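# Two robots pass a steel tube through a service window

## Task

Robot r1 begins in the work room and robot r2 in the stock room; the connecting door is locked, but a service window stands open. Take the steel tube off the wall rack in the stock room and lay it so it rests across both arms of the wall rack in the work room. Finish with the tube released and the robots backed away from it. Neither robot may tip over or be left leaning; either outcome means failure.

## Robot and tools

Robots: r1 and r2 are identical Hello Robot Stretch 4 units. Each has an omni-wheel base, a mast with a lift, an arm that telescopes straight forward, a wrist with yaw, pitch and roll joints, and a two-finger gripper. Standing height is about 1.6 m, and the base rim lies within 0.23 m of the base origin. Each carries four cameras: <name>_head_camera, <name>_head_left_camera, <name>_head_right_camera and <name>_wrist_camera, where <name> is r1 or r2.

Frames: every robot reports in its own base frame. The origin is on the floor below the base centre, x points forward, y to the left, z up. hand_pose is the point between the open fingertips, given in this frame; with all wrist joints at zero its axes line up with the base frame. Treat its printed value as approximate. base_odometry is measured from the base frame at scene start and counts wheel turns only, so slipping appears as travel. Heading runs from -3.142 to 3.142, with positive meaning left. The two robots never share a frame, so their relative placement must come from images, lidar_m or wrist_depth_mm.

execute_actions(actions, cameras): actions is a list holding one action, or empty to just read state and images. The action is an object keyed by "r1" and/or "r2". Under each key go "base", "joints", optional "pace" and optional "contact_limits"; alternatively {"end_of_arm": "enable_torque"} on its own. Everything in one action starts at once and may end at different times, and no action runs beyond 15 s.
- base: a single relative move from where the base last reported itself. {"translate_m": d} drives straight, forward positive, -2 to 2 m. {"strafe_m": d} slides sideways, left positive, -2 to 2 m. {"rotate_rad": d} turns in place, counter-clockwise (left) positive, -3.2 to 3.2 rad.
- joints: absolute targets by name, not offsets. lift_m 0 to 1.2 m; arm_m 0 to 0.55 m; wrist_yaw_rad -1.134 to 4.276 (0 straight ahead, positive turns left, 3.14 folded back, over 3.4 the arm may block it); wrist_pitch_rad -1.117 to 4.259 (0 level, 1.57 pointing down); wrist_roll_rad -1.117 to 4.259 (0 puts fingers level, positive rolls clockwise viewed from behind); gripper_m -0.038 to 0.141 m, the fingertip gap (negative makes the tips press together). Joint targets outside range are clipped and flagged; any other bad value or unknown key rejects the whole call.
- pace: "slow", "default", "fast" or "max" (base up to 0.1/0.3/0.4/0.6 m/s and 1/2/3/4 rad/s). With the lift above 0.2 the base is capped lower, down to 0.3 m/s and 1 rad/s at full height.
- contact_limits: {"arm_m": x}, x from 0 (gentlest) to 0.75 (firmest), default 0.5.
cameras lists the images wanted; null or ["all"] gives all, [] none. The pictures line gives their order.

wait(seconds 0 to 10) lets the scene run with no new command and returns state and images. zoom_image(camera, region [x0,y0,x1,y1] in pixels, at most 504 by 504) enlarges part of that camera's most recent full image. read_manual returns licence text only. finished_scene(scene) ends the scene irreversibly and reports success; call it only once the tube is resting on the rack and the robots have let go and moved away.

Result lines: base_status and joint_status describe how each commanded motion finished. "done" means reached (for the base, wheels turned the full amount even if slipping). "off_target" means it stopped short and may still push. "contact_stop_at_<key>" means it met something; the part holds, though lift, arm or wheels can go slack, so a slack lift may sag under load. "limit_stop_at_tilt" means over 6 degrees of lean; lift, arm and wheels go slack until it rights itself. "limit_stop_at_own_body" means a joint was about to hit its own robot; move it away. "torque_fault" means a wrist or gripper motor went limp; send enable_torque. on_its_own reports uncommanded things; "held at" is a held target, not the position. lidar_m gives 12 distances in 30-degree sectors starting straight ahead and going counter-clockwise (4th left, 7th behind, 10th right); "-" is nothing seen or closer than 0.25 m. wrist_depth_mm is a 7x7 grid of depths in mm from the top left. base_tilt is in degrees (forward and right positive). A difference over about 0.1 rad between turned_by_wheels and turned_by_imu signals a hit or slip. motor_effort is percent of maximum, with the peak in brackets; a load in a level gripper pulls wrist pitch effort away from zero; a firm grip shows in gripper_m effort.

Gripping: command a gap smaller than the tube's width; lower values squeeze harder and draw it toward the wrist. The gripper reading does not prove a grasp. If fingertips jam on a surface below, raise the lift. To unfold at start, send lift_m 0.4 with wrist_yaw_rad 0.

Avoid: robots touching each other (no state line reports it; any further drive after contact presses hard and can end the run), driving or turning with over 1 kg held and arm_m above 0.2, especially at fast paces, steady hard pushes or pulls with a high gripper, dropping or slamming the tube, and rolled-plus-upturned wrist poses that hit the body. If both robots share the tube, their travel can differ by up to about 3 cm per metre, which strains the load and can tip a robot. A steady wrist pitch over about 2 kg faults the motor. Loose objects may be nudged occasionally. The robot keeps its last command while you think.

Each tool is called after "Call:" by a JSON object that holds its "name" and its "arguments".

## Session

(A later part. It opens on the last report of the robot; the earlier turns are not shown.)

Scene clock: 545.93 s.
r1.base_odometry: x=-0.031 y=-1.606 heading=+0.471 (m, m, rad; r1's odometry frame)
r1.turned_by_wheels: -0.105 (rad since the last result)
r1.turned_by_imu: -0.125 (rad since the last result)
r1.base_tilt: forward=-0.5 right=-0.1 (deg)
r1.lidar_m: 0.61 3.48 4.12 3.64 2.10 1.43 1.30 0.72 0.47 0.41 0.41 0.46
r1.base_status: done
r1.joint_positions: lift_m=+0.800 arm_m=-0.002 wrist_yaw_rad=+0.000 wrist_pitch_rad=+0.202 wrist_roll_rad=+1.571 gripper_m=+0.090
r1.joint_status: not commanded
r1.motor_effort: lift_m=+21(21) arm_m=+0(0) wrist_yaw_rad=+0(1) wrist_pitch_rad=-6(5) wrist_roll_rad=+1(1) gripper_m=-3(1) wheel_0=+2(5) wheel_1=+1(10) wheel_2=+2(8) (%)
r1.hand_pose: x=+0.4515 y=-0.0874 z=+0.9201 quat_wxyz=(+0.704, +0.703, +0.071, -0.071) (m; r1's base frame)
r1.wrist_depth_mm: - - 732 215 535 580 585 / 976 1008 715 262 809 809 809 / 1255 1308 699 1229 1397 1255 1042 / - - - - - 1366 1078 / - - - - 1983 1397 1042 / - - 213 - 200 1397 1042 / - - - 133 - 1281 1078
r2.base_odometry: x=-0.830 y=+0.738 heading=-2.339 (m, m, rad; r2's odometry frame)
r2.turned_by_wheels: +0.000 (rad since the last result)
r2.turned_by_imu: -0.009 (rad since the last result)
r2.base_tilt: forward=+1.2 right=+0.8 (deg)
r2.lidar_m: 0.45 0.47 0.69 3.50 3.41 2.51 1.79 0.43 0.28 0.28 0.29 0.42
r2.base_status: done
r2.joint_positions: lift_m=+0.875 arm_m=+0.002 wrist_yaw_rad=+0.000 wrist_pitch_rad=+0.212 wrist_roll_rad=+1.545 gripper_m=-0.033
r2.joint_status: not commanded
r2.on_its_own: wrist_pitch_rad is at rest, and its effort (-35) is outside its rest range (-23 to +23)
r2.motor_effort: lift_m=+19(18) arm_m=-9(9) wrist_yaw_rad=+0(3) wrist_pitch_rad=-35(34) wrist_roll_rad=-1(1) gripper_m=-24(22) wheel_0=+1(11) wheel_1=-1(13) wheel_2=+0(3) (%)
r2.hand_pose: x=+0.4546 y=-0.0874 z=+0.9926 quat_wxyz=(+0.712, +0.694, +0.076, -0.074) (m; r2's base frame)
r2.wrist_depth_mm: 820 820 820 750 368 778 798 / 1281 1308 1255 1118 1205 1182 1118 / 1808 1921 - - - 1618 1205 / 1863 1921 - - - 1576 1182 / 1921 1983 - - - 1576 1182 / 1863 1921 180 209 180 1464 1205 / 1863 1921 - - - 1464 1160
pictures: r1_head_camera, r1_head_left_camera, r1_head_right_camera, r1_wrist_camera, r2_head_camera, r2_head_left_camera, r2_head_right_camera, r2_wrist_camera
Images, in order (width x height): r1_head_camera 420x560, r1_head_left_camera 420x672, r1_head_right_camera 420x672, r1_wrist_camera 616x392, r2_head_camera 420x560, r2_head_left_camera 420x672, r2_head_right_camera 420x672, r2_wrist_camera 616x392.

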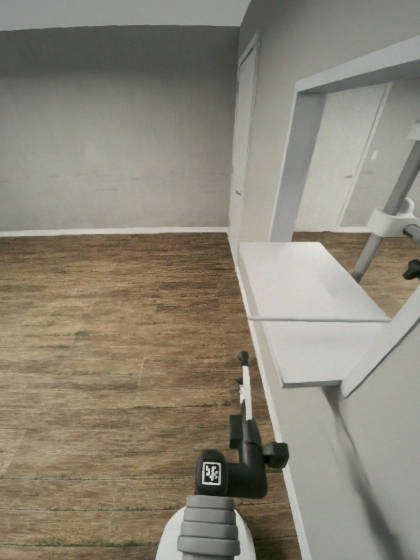

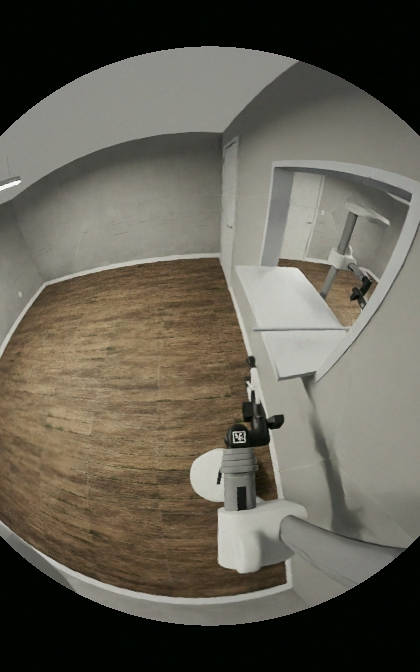

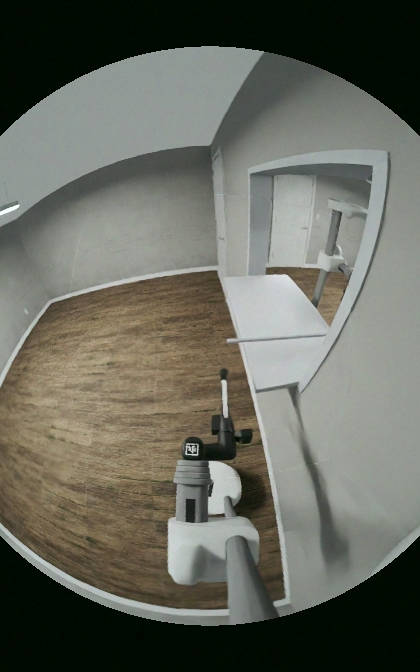

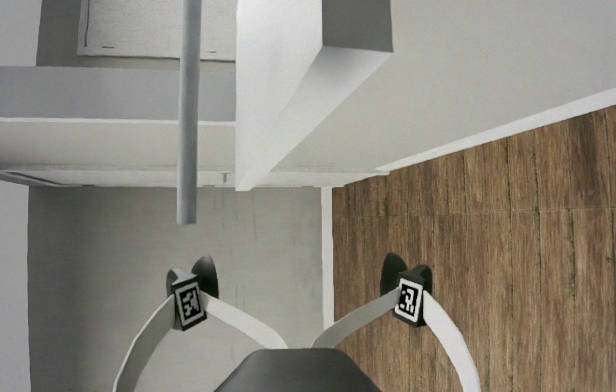

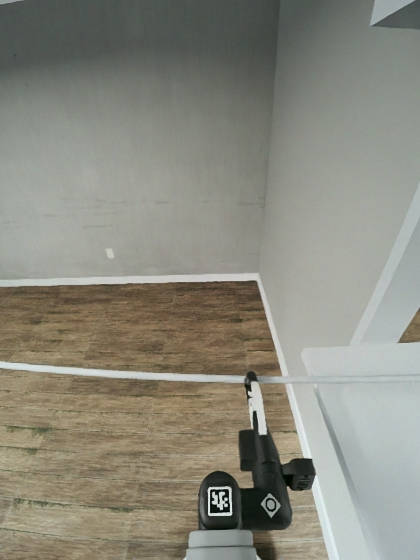

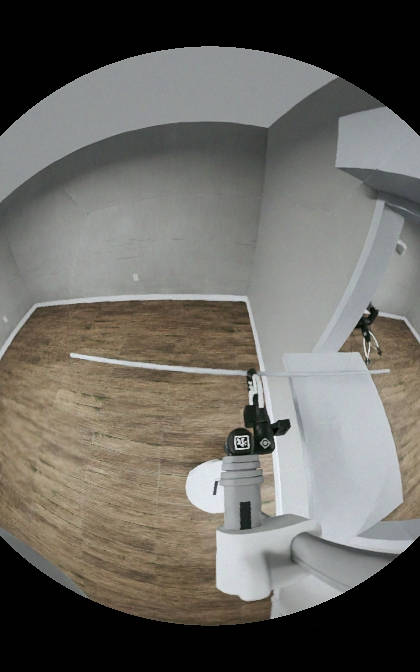

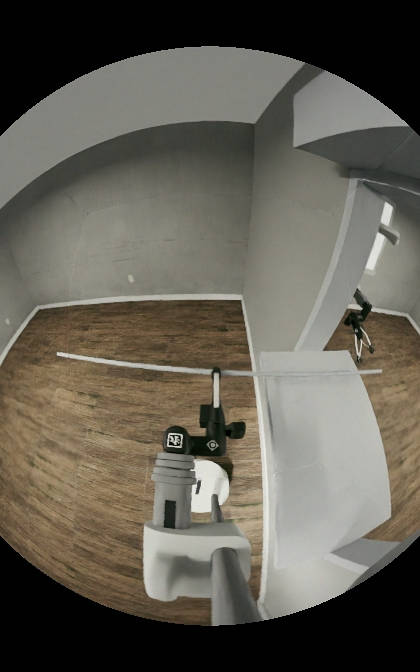

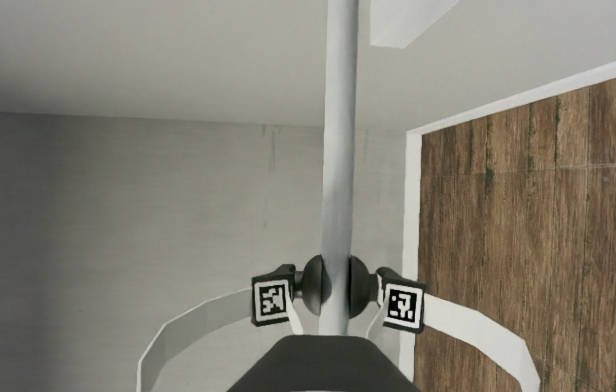

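Call:
{"name": "execute_actions", "arguments": {"actions": [{"r1": {"joints": {"arm_m": 0.08, "lift_m": 0.808}, "pace": "default"}, "r2": {"base": {"strafe_m": -0.08}, "joints": {"lift_m": 0.825, "wrist_roll_rad": 1.562}, "pace": "slow"}}], "cameras": ["r1_head_camera", "r1_head_right_camera", "r1_wrist_camera", "r2_head_camera", "r2_head_right_camera", "r2_wrist_camera"]}}

Scene clock: 578.37 s.
r1.base_odometry: x=-0.031 y=-1.606 heading=+0.471 (m, m, rad; r1's odometry frame)
r1.turned_by_wheels: +0.000 (rad since the last result)
r1.turned_by_imu: -0.002 (rad since the last result)
r1.base_tilt: forward=-0.4 right=-0.1 (deg)
r1.lidar_m: 0.64 3.47 4.15 3.65 2.09 1.41 1.28 0.73 0.44 0.42 0.44 0.46
r1.base_status: not commanded
r1.joint_positions: lift_m=+0.808 arm_m=+0.079 wrist_yaw_rad=+0.000 wrist_pitch_rad=+0.202 wrist_roll_rad=+1.571 gripper_m=+0.090
r1.joint_status: all done
r1.motor_effort: lift_m=+21(22) arm_m=+7(5) wrist_yaw_rad=-1(0) wrist_pitch_rad=-6(6) wrist_roll_rad=+1(0) gripper_m=-3(1) wheel_0=+2(2) wheel_1=+1(1) wheel_2=+2(2) (%)
r1.hand_pose: x=+0.5322 y=-0.0874 z=+0.9281 quat_wxyz=(+0.704, +0.703, +0.071, -0.071) (m; r1's base frame)
r1.wrist_depth_mm: - - - 247 160 564 564 / 904 946 991 260 732 798 778 / 1229 1255 1138 427 1366 1255 1042 / - - - - - 1397 1060 / - - - - - 1430 1042 / - - 213 - 202 1366 1060 / - - - 133 - 1229 1098
r2.base_odometry: x=-0.887 y=+0.794 heading=-2.339 (m, m, rad; r2's odometry frame)
r2.turned_by_wheels: +0.000 (rad since the last result)
r2.turned_by_imu: -0.001 (rad since the last result)
r2.base_tilt: forward=+1.2 right=+0.8 (deg)
r2.lidar_m: 0.42 0.50 0.70 3.57 3.40 2.48 1.48 0.29 0.25 0.25 0.25 0.30
r2.base_status: done
r2.joint_positions: lift_m=+0.825 arm_m=+0.002 wrist_yaw_rad=+0.000 wrist_pitch_rad=+0.212 wrist_roll_rad=+1.562 gripper_m=-0.033
r2.joint_status: all done
r2.on_its_own: wrist_pitch_rad is at rest, and its effort (-35) is outside its rest range (-23 to +23)
r2.motor_effort: lift_m=+17(19) arm_m=-9(9) wrist_yaw_rad=+0(0) wrist_pitch_rad=-35(36) wrist_roll_rad=-1(1) gripper_m=-21(23) wheel_0=+3(8) wheel_1=-3(8) wheel_2=+0(5) (%)
r2.hand_pose: x=+0.4546 y=-0.0874 z=+0.9426 quat_wxyz=(+0.706, +0.700, +0.075, -0.075) (m; r2's base frame)
r2.wrist_depth_mm: 627 634 634 549 187 160 615 / 976 960 960 798 250 931 946 / 1863 1863 - 1661 1921 1499 1138 / 1863 1921 - - - 1499 1118 / 1921 1983 - - - 1537 1138 / 1863 1921 180 209 180 1336 1118 / 1983 1983 - - - 1499 1118
pictures: r1_head_camera, r1_head_right_camera, r1_wrist_camera, r2_head_camera, r2_head_right_camera, r2_wrist_camera
Images, in order (width x height): r1_head_camera 420x560, r1_head_right_camera 420x672, r1_wrist_camera 616x392, r2_head_camera 420x560, r2_head_right_camera 420x672, r2_wrist_camera 616x392.

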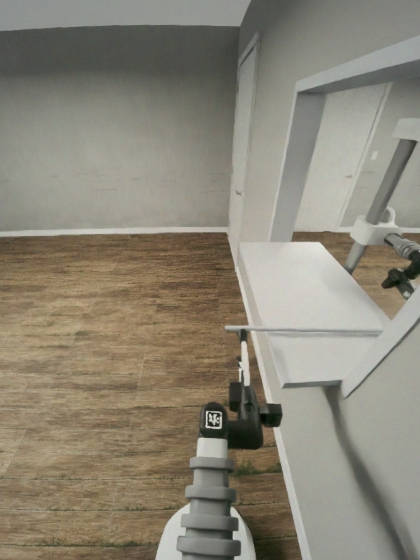

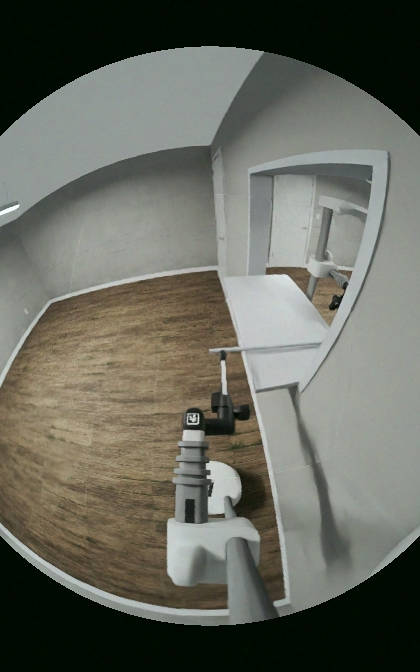

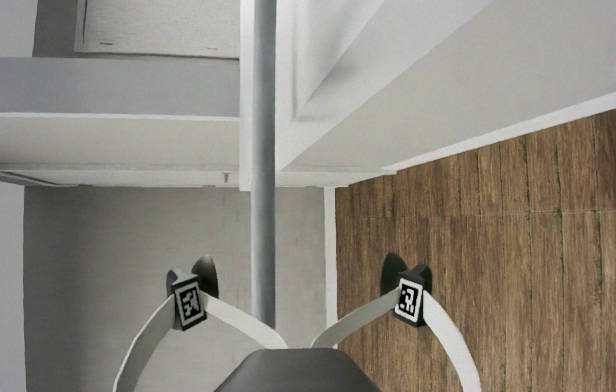

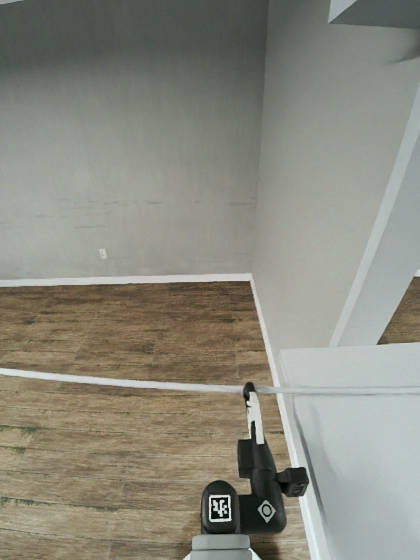

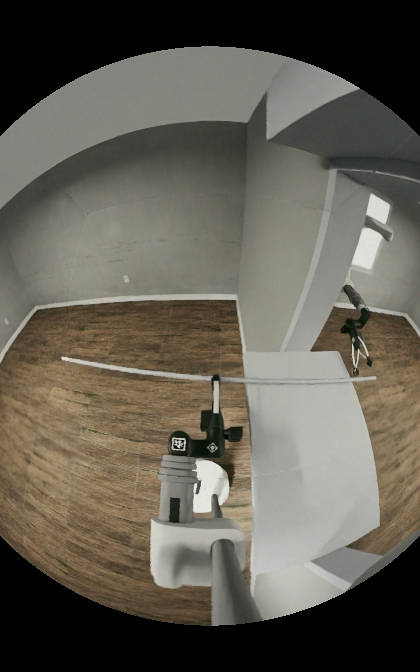

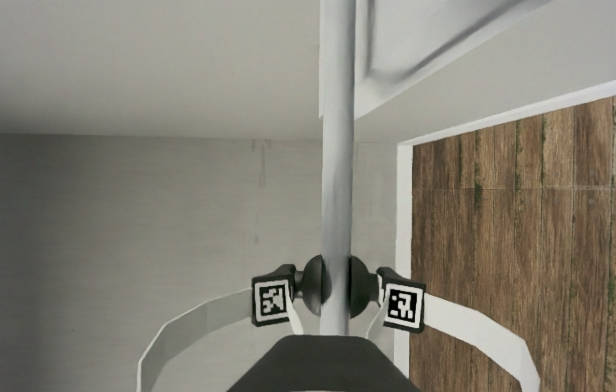

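Call:
{"name": "zoom_image", "arguments": {"camera": "r1_wrist_camera", "region": [200, 230, 330, 350]}}

Call:
{"name": "zoom_image", "arguments": {"camera": "r1_head_camera", "region": [200, 300, 400, 420]}}

Region (200, 230, 330, 350) of r1_wrist_camera's 616x392 image, scaled by 3.877; it fills the top 465 rows of this view, and the rest is white.

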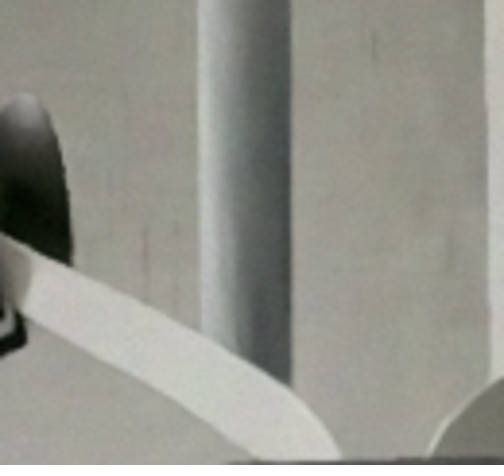

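Region (200, 300, 400, 420) of r1_head_camera's 420x560 image, scaled by 2.520, with more detail than that image has; it fills the top 302 rows of this view, and the rest is white.

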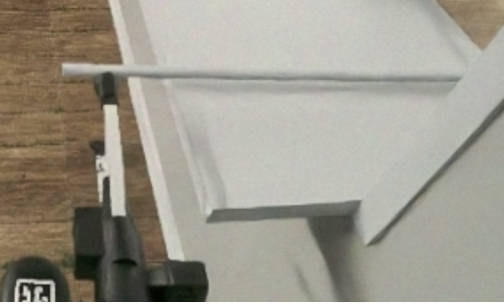

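Call:
{"name": "execute_actions", "arguments": {"actions": [{"r1": {"base": {"rotate_rad": 0.02}, "joints": {"arm_m": 0.149, "gripper_m": 0.07}, "contact_limits": {"arm_m": 0.2}, "pace": "default"}, "r2": {"joints": {"lift_m": 0.817}, "pace": "slow"}}], "cameras": ["r1_head_camera", "r1_wrist_camera", "r2_head_right_camera", "r2_wrist_camera"]}}

Scene clock: 640.50 s.
r1.base_odometry: x=-0.031 y=-1.606 heading=+0.491 (m, m, rad; r1's odometry frame)
r1.turned_by_wheels: +0.020 (rad since the last result)
r1.turned_by_imu: +0.018 (rad since the last result)
r1.base_tilt: forward=-0.4 right=+0.0 (deg)
r1.lidar_m: 0.80 3.47 4.10 3.85 2.03 1.42 1.32 0.70 0.46 0.42 0.43 0.46
r1.base_status: done
r1.joint_positions: lift_m=+0.808 arm_m=+0.148 wrist_yaw_rad=+0.000 wrist_pitch_rad=+0.202 wrist_roll_rad=+1.571 gripper_m=+0.070
r1.joint_status: all done
r1.motor_effort: lift_m=+22(21) arm_m=+7(8) wrist_yaw_rad=+0(0) wrist_pitch_rad=-6(5) wrist_roll_rad=+1(0) gripper_m=-3(2) wheel_0=-1(2) wheel_1=+0(2) wheel_2=-3(5) (%)
r1.contact_limits: arm_m 0.2
r1.hand_pose: x=+0.6012 y=-0.0874 z=+0.9281 quat_wxyz=(+0.704, +0.703, +0.071, -0.071) (m; r1's base frame)
r1.wrist_depth_mm: 831 - - 215 165 585 591 / 842 878 904 233 831 842 809 / 1366 1397 1229 418 1537 1281 1060 / - - - - - 1397 1078 / - - - - - 1366 1060 / - - 195 - 196 1366 1060 / - - - 132 - 1255 1118
r2.base_odometry: x=-0.887 y=+0.794 heading=-2.339 (m, m, rad; r2's odometry frame)
r2.turned_by_wheels: +0.000 (rad since the last result)
r2.turned_by_imu: -0.002 (rad since the last result)
r2.base_tilt: forward=+1.2 right=+0.8 (deg)
r2.lidar_m: 0.43 0.48 0.68 3.59 3.41 2.52 1.46 0.30 0.25 0.25 0.25 0.31
r2.base_status: not commanded
r2.joint_positions: lift_m=+0.817 arm_m=+0.002 wrist_yaw_rad=+0.000 wrist_pitch_rad=+0.212 wrist_roll_rad=+1.562 gripper_m=-0.033
r2.joint_status: all done
r2.on_its_own: wrist_pitch_rad is at rest, and its effort (-36) is outside its rest range (-23 to +23)
r2.motor_effort: lift_m=+17(17) arm_m=-9(9) wrist_yaw_rad=+0(0) wrist_pitch_rad=-36(36) wrist_roll_rad=-1(2) gripper_m=-22(23) wheel_0=+3(3) wheel_1=-3(4) wheel_2=+0(0) (%)
r2.hand_pose: x=+0.4546 y=-0.0874 z=+0.9346 quat_wxyz=(+0.706, +0.700, +0.075, -0.075) (m; r2's base frame)
r2.wrist_depth_mm: 627 634 634 554 180 174 615 / 960 976 976 788 281 946 946 / 1863 1863 - 1756 1921 1430 1138 / 1863 1863 - - - 1499 1118 / 1921 1921 - - - 1499 1138 / 1863 1921 180 209 180 1397 1118 / 1983 1863 - - - 1537 1098
pictures: r1_head_camera, r1_wrist_camera, r2_head_right_camera, r2_wrist_camera
Images, in order (width x height): r1_head_camera 420x560, r1_wrist_camera 616x392, r2_head_right_camera 420x672, r2_wrist_camera 616x392.

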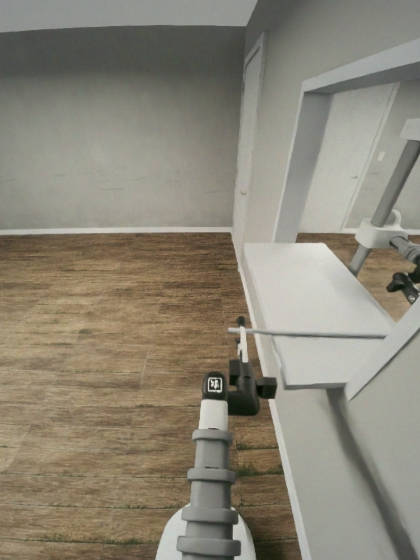

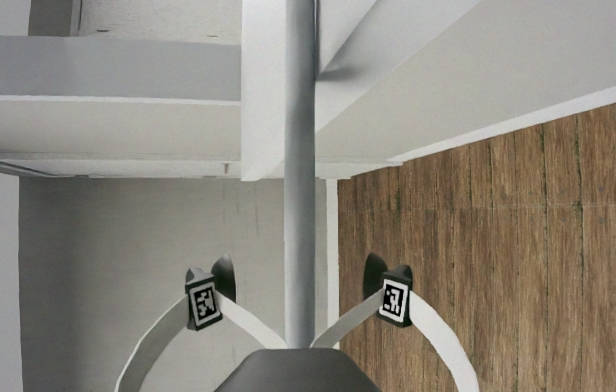

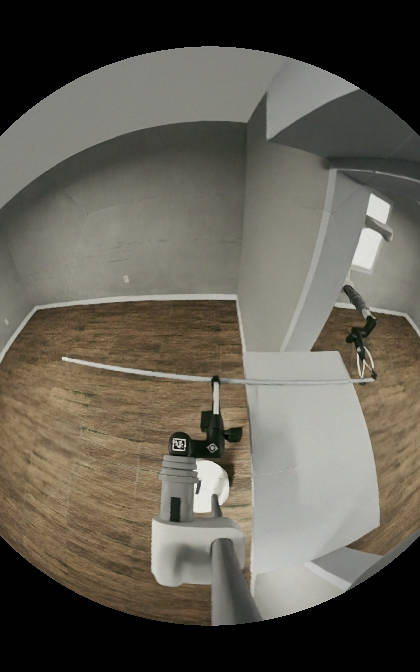

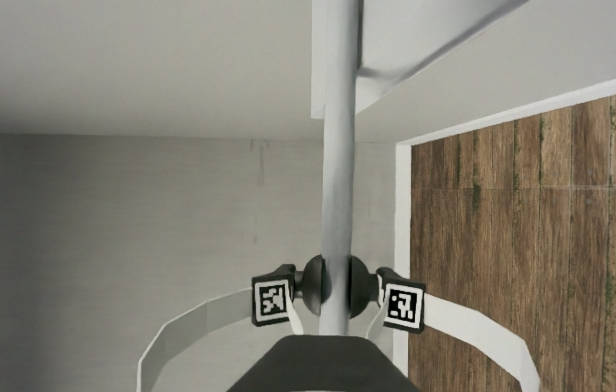

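Call:
{"name": "execute_actions", "arguments": {"actions": [{"r1": {"joints": {"gripper_m": -0.025}, "pace": "default"}, "r2": {"joints": {"gripper_m": 0.055}, "pace": "slow"}}], "cameras": ["r1_head_camera", "r1_wrist_camera", "r2_head_right_camera", "r2_wrist_camera"]}}

Scene clock: 658.33 s.
r1.base_odometry: x=-0.031 y=-1.606 heading=+0.491 (m, m, rad; r1's odometry frame)
r1.turned_by_wheels: +0.000 (rad since the last result)
r1.turned_by_imu: -0.002 (rad since the last result)
r1.base_tilt: forward=-0.6 right=-0.1 (deg)
r1.lidar_m: 0.77 3.48 4.12 3.84 2.04 1.41 1.31 0.70 0.47 0.40 0.43 0.46
r1.base_status: not commanded
r1.joint_positions: lift_m=+0.808 arm_m=+0.148 wrist_yaw_rad=+0.000 wrist_pitch_rad=+0.201 wrist_roll_rad=+1.571 gripper_m=-0.025
r1.joint_status: all done
r1.motor_effort: lift_m=+21(21) arm_m=+7(8) wrist_yaw_rad=-1(1) wrist_pitch_rad=-3(7) wrist_roll_rad=-2(2) gripper_m=-17(16) wheel_0=-1(1) wheel_1=+1(1) wheel_2=-3(3) (%)
r1.hand_pose: x=+0.6012 y=-0.0875 z=+0.9283 quat_wxyz=(+0.703, +0.704, +0.071, -0.071) (m; r1's base frame)
r1.wrist_depth_mm: 831 - - 201 164 585 585 / 831 878 904 232 831 831 809 / 1366 1464 1281 359 1499 1255 1078 / - - - - - 1397 1078 / - - - 207 - 1430 1060 / - - 181 202 180 1366 1060 / - - - 139 - 1182 1098
r2.base_odometry: x=-0.887 y=+0.794 heading=-2.339 (m, m, rad; r2's odometry frame)
r2.turned_by_wheels: +0.000 (rad since the last result)
r2.turned_by_imu: -0.002 (rad since the last result)
r2.base_tilt: forward=+1.1 right=+0.8 (deg)
r2.lidar_m: 0.44 0.49 0.69 3.57 3.39 2.51 1.50 0.31 0.25 0.25 0.25 0.28
r2.base_status: not commanded
r2.joint_positions: lift_m=+0.817 arm_m=+0.002 wrist_yaw_rad=+0.000 wrist_pitch_rad=+0.203 wrist_roll_rad=+1.562 gripper_m=+0.055
r2.joint_status: all done
r2.motor_effort: lift_m=+17(17) arm_m=-9(9) wrist_yaw_rad=+1(1) wrist_pitch_rad=-7(36) wrist_roll_rad=-1(2) gripper_m=-3(26) wheel_0=+3(3) wheel_1=-3(3) wheel_2=+0(0) (%)
r2.hand_pose: x=+0.4551 y=-0.0875 z=+0.9372 quat_wxyz=(+0.706, +0.700, +0.072, -0.071) (m; r2's base frame)
r2.wrist_depth_mm: 627 627 621 549 187 160 609 / 960 991 976 798 249 960 917 / 1863 1863 - - 1863 1464 1160 / 1863 - - - - 1537 1160 / 1921 1921 - - - 1537 1160 / 1921 1983 198 236 195 1430 1160 / 1863 1983 - - - 1366 1160
pictures: r1_head_camera, r1_wrist_camera, r2_head_right_camera, r2_wrist_camera
Images, in order (width x height): r1_head_camera 420x560, r1_wrist_camera 616x392, r2_head_right_camera 420x672, r2_wrist_camera 616x392.

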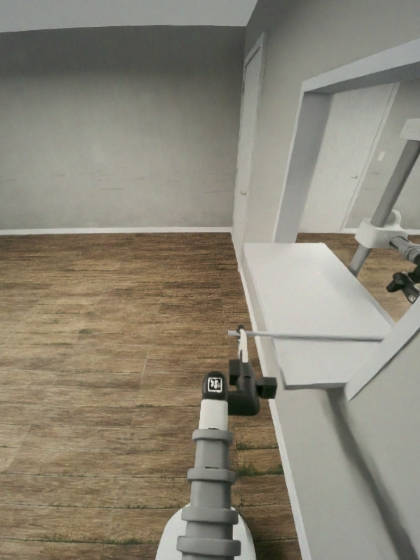

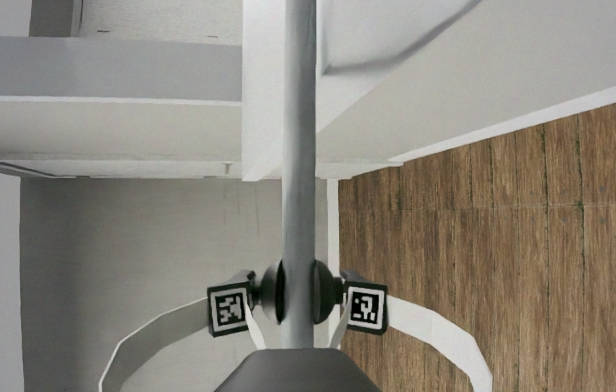

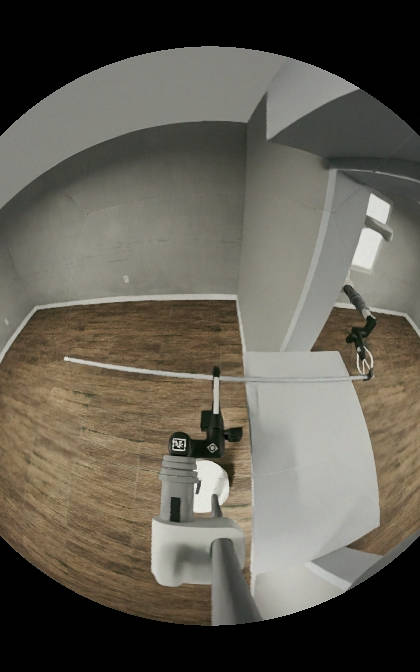

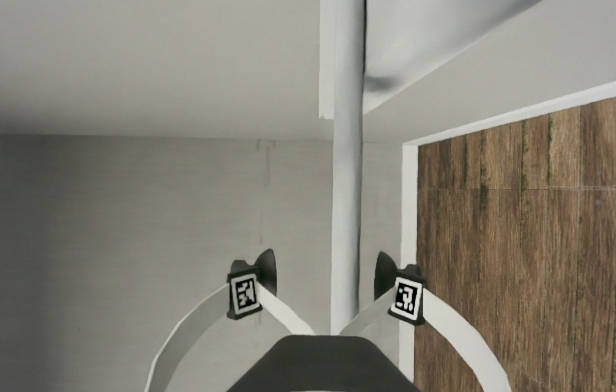

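Call:
{"name": "execute_actions", "arguments": {"actions": [{"r1": {"base": {"strafe_m": 0.77}, "pace": "fast"}, "r2": {"joints": {"lift_m": 0.805, "arm_m": 0.008}, "pace": "default"}}], "cameras": ["r1_head_camera", "r1_head_right_camera", "r1_wrist_camera", "r2_head_camera", "r2_head_right_camera", "r2_wrist_camera"]}}

Scene clock: 673.63 s.
r1.base_odometry: x=-0.394 y=-0.926 heading=+0.491 (m, m, rad; r1's odometry frame)
r1.turned_by_wheels: +0.000 (rad since the last result)
r1.turned_by_imu: -0.004 (rad since the last result)
r1.base_tilt: forward=-0.5 right=+0.0 (deg)
r1.lidar_m: 3.32 3.42 3.01 2.86 2.14 1.44 1.35 1.38 1.30 1.20 0.83 0.57
r1.base_status: done
r1.joint_positions: lift_m=+0.808 arm_m=+0.148 wrist_yaw_rad=-0.001 wrist_pitch_rad=+0.205 wrist_roll_rad=+1.571 gripper_m=-0.025
r1.joint_status: not commanded
r1.motor_effort: lift_m=+20(21) arm_m=+8(8) wrist_yaw_rad=+1(12) wrist_pitch_rad=-13(13) wrist_roll_rad=-2(3) gripper_m=-18(16) wheel_0=+0(15) wheel_1=-2(13) wheel_2=+0(2) (%)
r1.hand_pose: x=+0.6010 y=-0.0876 z=+0.9274 quat_wxyz=(+0.703, +0.704, +0.072, -0.072) (m; r1's base frame)
r1.wrist_depth_mm: - - - - - 1366 1078 / - - - - - 1397 1042 / - - - - - 1366 1060 / - - - - - 1397 1078 / - - - - - 1397 1060 / - - 182 204 181 1308 1060 / - - - 153 - 1229 1098
r2.base_odometry: x=-0.887 y=+0.794 heading=-2.339 (m, m, rad; r2's odometry frame)
r2.turned_by_wheels: +0.000 (rad since the last result)
r2.turned_by_imu: -0.002 (rad since the last result)
r2.base_tilt: forward=+1.2 right=+0.8 (deg)
r2.lidar_m: 1.68 2.41 3.35 3.58 3.42 2.48 1.50 0.30 0.25 0.25 0.25 0.29
r2.base_status: not commanded
r2.joint_positions: lift_m=+0.805 arm_m=+0.006 wrist_yaw_rad=+0.000 wrist_pitch_rad=+0.203 wrist_roll_rad=+1.562 gripper_m=+0.055
r2.joint_status: all done
r2.motor_effort: lift_m=+14(15) arm_m=+10(10) wrist_yaw_rad=+1(1) wrist_pitch_rad=-6(10) wrist_roll_rad=-1(1) gripper_m=-3(5) wheel_0=+3(3) wheel_1=-3(3) wheel_2=+0(0) (%)
r2.hand_pose: x=+0.4598 y=-0.0875 z=+0.9254 quat_wxyz=(+0.706, +0.700, +0.072, -0.071) (m; r2's base frame)
r2.wrist_depth_mm: 634 621 627 549 174 580 615 / 960 976 976 798 778 931 931 / 1863 1921 - 1708 1983 1464 1160 / 1921 1983 - - - 1537 1138 / 1921 1983 - - - 1537 1138 / 1921 1921 198 228 195 1464 1160 / 1863 1983 - - - 1336 1138
pictures: r1_head_camera, r1_head_right_camera, r1_wrist_camera, r2_head_camera, r2_head_right_camera, r2_wrist_camera
Images, in order (width x height): r1_head_camera 420x560, r1_head_right_camera 420x672, r1_wrist_camera 616x392, r2_head_camera 420x560, r2_head_right_camera 420x672, r2_wrist_camera 616x392.

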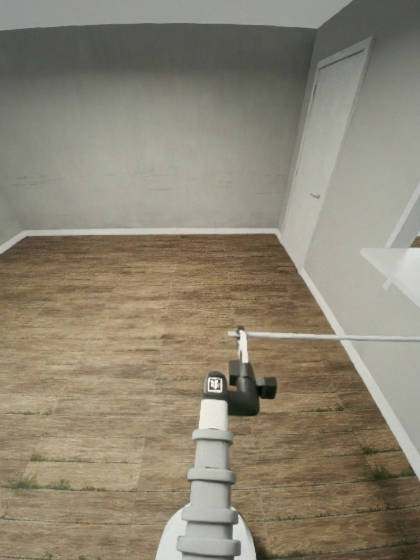

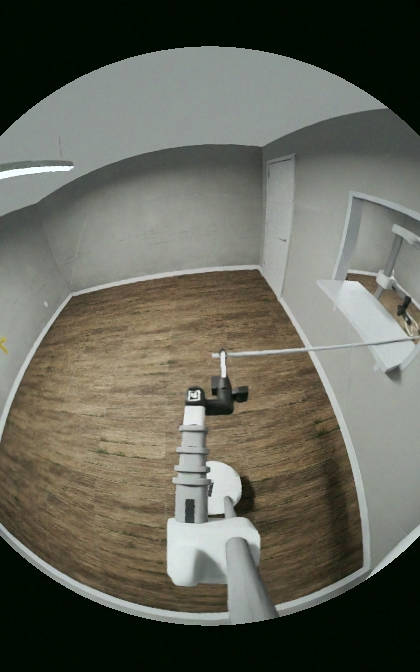

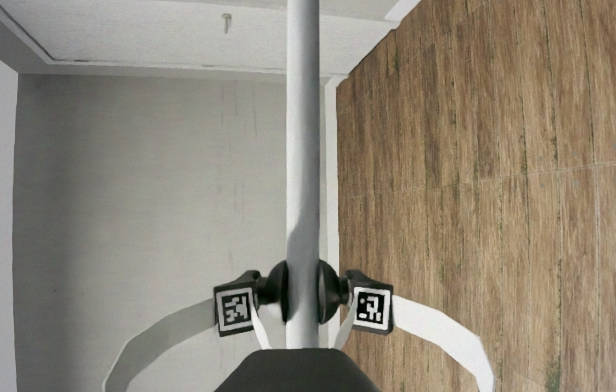

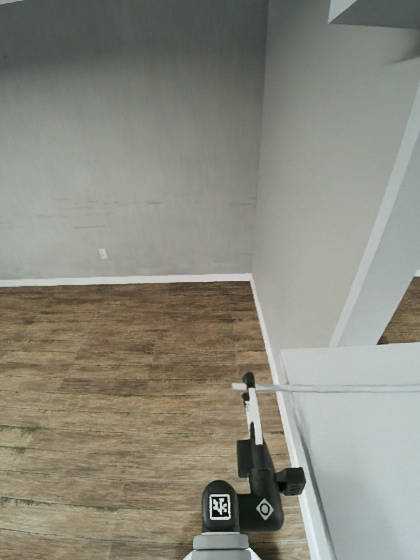

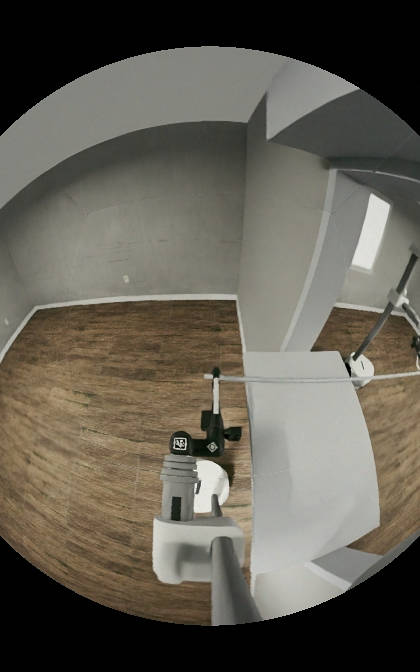

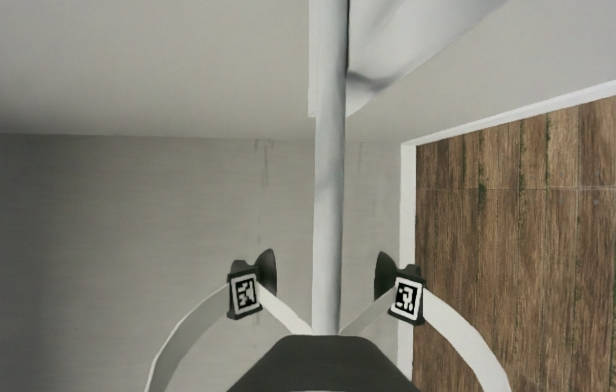

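Call:
{"name": "zoom_image", "arguments": {"camera": "r2_head_right_camera", "region": [185, 350, 265, 410]}}

Call:
{"name": "zoom_image", "arguments": {"camera": "r1_head_right_camera", "region": [190, 330, 270, 390]}}

Call:
{"name": "zoom_image", "arguments": {"camera": "r2_head_camera", "region": [215, 355, 295, 415]}}

Call:
{"name": "zoom_image", "arguments": {"camera": "r1_head_camera", "region": [210, 305, 290, 365]}}

Region (185, 350, 265, 410) of r2_head_right_camera's 420x672 image, scaled by 6.300, with more detail than that image has; it fills the top 378 rows of this view, and the rest is white.

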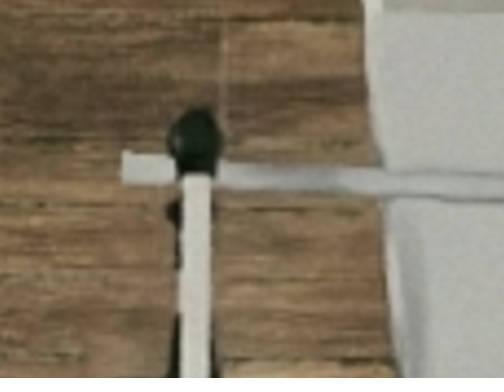

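Region (190, 330, 270, 390) of r1_head_right_camera's 420x672 image, scaled by 6.300, with more detail than that image has; it fills the top 378 rows of this view, and the rest is white.

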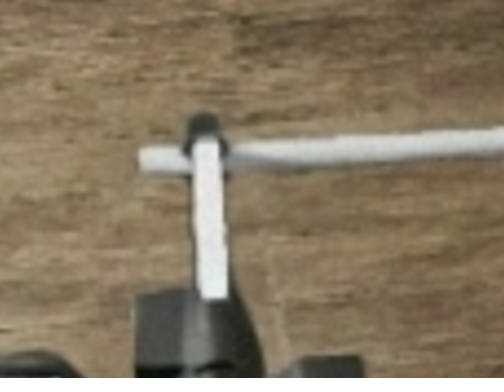

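Region (215, 355, 295, 415) of r2_head_camera's 420x560 image, scaled by 6.300, with more detail than that image has; it fills the top 378 rows of this view, and the rest is white.

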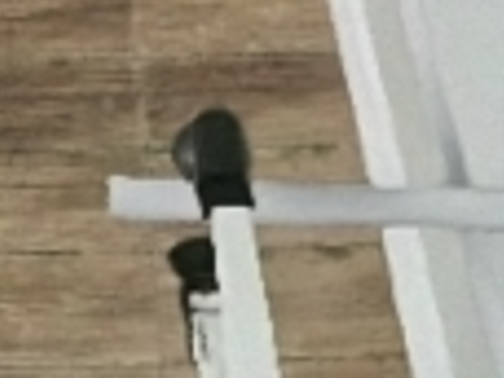

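Region (210, 305, 290, 365) of r1_head_camera's 420x560 image, scaled by 6.300, with more detail than that image has; it fills the top 378 rows of this view, and the rest is white.

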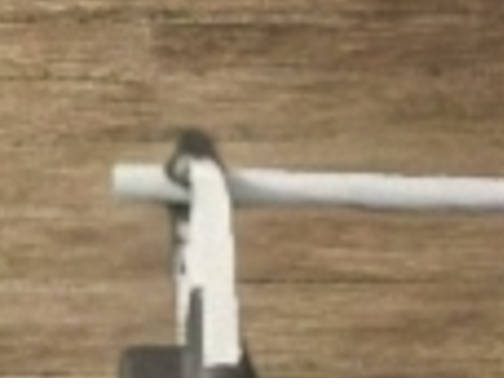

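Call:
{"name": "execute_actions", "arguments": {"actions": [{"r1": {"joints": {"gripper_m": 0.06}, "pace": "default"}, "r2": {"joints": {"gripper_m": -0.02, "arm_m": 0.012}, "pace": "default"}}], "cameras": ["r1_head_camera", "r1_wrist_camera", "r2_head_right_camera", "r2_wrist_camera"]}}

Scene clock: 694.80 s.
r1.base_odometry: x=-0.394 y=-0.926 heading=+0.491 (m, m, rad; r1's odometry frame)
r1.turned_by_wheels: +0.000 (rad since the last result)
r1.turned_by_imu: -0.002 (rad since the last result)
r1.base_tilt: forward=-0.7 right=+0.1 (deg)
r1.lidar_m: 3.32 3.45 3.02 2.89 2.13 1.47 1.37 1.38 1.29 1.19 0.84 0.58
r1.base_status: not commanded
r1.joint_positions: lift_m=+0.808 arm_m=+0.148 wrist_yaw_rad=+0.000 wrist_pitch_rad=+0.203 wrist_roll_rad=+1.571 gripper_m=+0.060
r1.joint_status: all done
r1.motor_effort: lift_m=+21(21) arm_m=+8(8) wrist_yaw_rad=+1(1) wrist_pitch_rad=-7(13) wrist_roll_rad=-3(1) gripper_m=-2(15) wheel_0=+1(0) wheel_1=-2(2) wheel_2=+0(0) (%)
r1.hand_pose: x=+0.6011 y=-0.0875 z=+0.9280 quat_wxyz=(+0.703, +0.704, +0.071, -0.072) (m; r1's base frame)
r1.wrist_depth_mm: - - - - - 1336 1098 / - - - - - 1366 1078 / - - - - - 1397 1060 / - - - - - 1397 1060 / - - - - 1983 1366 1078 / - - 195 - 193 1397 1078 / - - - 133 - 1281 1118
r2.base_odometry: x=-0.887 y=+0.794 heading=-2.339 (m, m, rad; r2's odometry frame)
r2.turned_by_wheels: +0.000 (rad since the last result)
r2.turned_by_imu: -0.001 (rad since the last result)
r2.base_tilt: forward=+1.1 right=+0.7 (deg)
r2.lidar_m: 1.64 2.41 3.31 3.56 3.40 2.52 1.47 0.28 0.25 0.25 0.25 0.30
r2.base_status: not commanded
r2.joint_positions: lift_m=+0.805 arm_m=+0.010 wrist_yaw_rad=+0.000 wrist_pitch_rad=+0.201 wrist_roll_rad=+1.562 gripper_m=-0.020
r2.joint_status: all done
r2.motor_effort: lift_m=+14(15) arm_m=+10(10) wrist_yaw_rad=-1(1) wrist_pitch_rad=-1(7) wrist_roll_rad=-1(1) gripper_m=-20(17) wheel_0=+3(3) wheel_1=-3(3) wheel_2=+0(0) (%)
r2.hand_pose: x=+0.4639 y=-0.0874 z=+0.9260 quat_wxyz=(+0.707, +0.701, +0.071, -0.070) (m; r2's base frame)
r2.wrist_depth_mm: 621 627 634 559 174 580 615 / 991 960 976 798 778 946 931 / 1921 1983 - 1708 1983 1464 1138 / 1921 1863 - - - 1537 1138 / 1921 1983 - - - 1537 1138 / 1863 1983 181 221 183 1430 1138 / 1921 1921 - - - 1308 1138
pictures: r1_head_camera, r1_wrist_camera, r2_head_right_camera, r2_wrist_camera
Images, in order (width x height): r1_head_camera 420x560, r1_wrist_camera 616x392, r2_head_right_camera 420x672, r2_wrist_camera 616x392.

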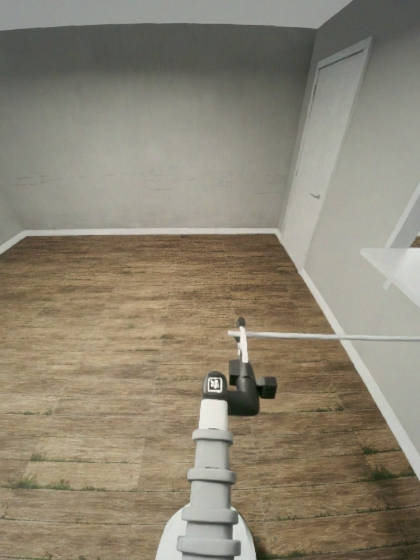

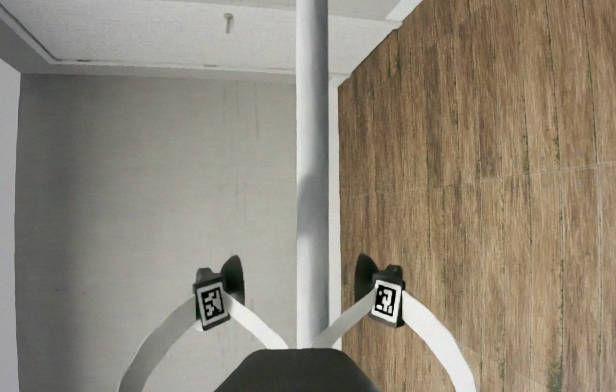

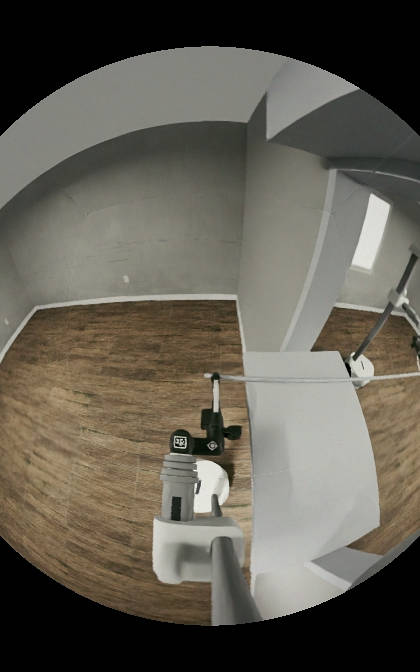

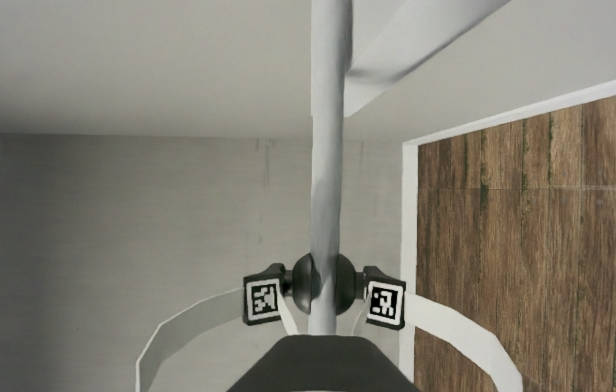

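Call:
{"name": "execute_actions", "arguments": {"actions": [{"r1": {"base": {"strafe_m": -0.768}, "joints": {"lift_m": 0.804, "arm_m": 0.136}, "pace": "max"}}], "cameras": ["r1_head_camera", "r1_head_right_camera", "r1_wrist_camera", "r2_head_right_camera", "r2_wrist_camera"]}}

Scene clock: 703.73 s.
r1.base_odometry: x=-0.032 y=-1.604 heading=+0.491 (m, m, rad; r1's odometry frame)
r1.turned_by_wheels: +0.000 (rad since the last result)
r1.turned_by_imu: -0.004 (rad since the last result)
r1.base_tilt: forward=-0.6 right=+0.0 (deg)
r1.lidar_m: 0.55 0.62 0.83 3.85 2.04 1.40 1.30 0.69 0.48 0.43 0.44 0.44
r1.base_status: done
r1.joint_positions: lift_m=+0.804 arm_m=+0.137 wrist_yaw_rad=+0.000 wrist_pitch_rad=+0.202 wrist_roll_rad=+1.571 gripper_m=+0.060
r1.joint_status: all done
r1.motor_effort: lift_m=+17(21) arm_m=-7(7) wrist_yaw_rad=+0(1) wrist_pitch_rad=-6(7) wrist_roll_rad=-1(2) gripper_m=-5(3) wheel_0=+2(13) wheel_1=-1(13) wheel_2=+0(1) (%)
r1.hand_pose: x=+0.5909 y=-0.0874 z=+0.9243 quat_wxyz=(+0.703, +0.704, +0.071, -0.071) (m; r1's base frame)
r1.wrist_depth_mm: - - - 216 167 585 591 / 842 891 931 223 831 831 820 / 1336 1366 1229 389 1464 1281 1060 / - - - - - 1397 1060 / - - - - 1983 1430 1098 / - - 195 226 193 1397 1060 / - - - 132 - 1255 1098
r2.base_odometry: x=-0.887 y=+0.794 heading=-2.339 (m, m, rad; r2's odometry frame)
r2.turned_by_wheels: +0.000 (rad since the last result)
r2.turned_by_imu: -0.002 (rad since the last result)
r2.base_tilt: forward=+1.2 right=+0.8 (deg)
r2.lidar_m: 1.67 2.41 3.35 3.60 3.41 2.49 1.45 0.30 0.25 0.25 0.25 0.32
r2.base_status: not commanded
r2.joint_positions: lift_m=+0.805 arm_m=+0.010 wrist_yaw_rad=+0.000 wrist_pitch_rad=+0.201 wrist_roll_rad=+1.562 gripper_m=-0.020
r2.joint_status: not commanded
r2.motor_effort: lift_m=+14(14) arm_m=+10(10) wrist_yaw_rad=+0(1) wrist_pitch_rad=-1(2) wrist_roll_rad=-2(1) gripper_m=-19(19) wheel_0=+3(3) wheel_1=-4(3) wheel_2=+0(0) (%)
r2.hand_pose: x=+0.4639 y=-0.0874 z=+0.9260 quat_wxyz=(+0.707, +0.701, +0.071, -0.070) (m; r2's base frame)
r2.wrist_depth_mm: 621 634 627 554 174 580 609 / 976 976 960 798 788 946 946 / 1808 1983 - 1708 1921 1464 1138 / 1863 1921 - - - 1576 1138 / 1863 1921 - - - 1576 1138 / 1808 - 180 221 183 1430 1098 / 1863 1921 - - - 1308 1138
pictures: r1_head_camera, r1_head_right_camera, r1_wrist_camera, r2_head_right_camera, r2_wrist_camera
Images, in order (width x height): r1_head_camera 420x560, r1_head_right_camera 420x672, r1_wrist_camera 616x392, r2_head_right_camera 420x672, r2_wrist_camera 616x392.

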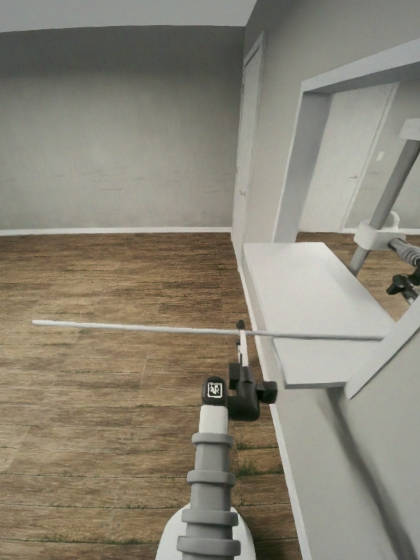

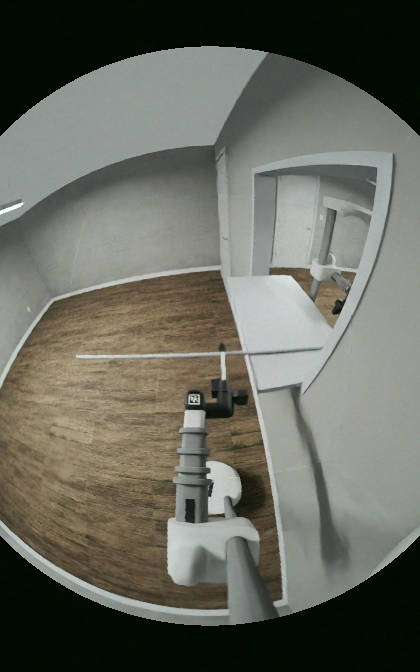

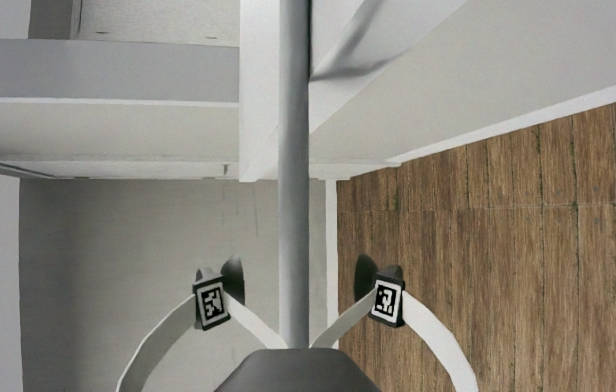

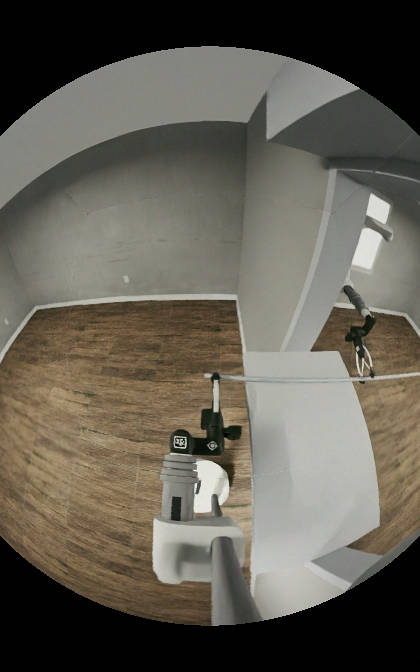

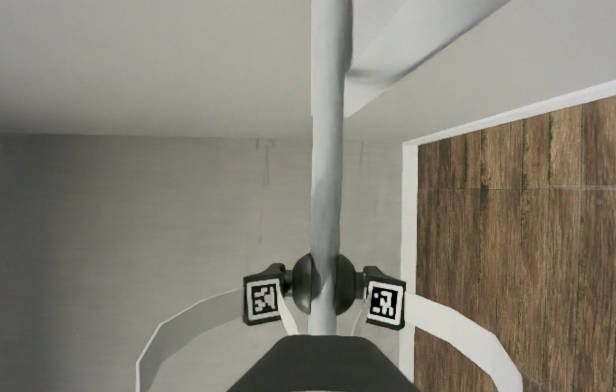

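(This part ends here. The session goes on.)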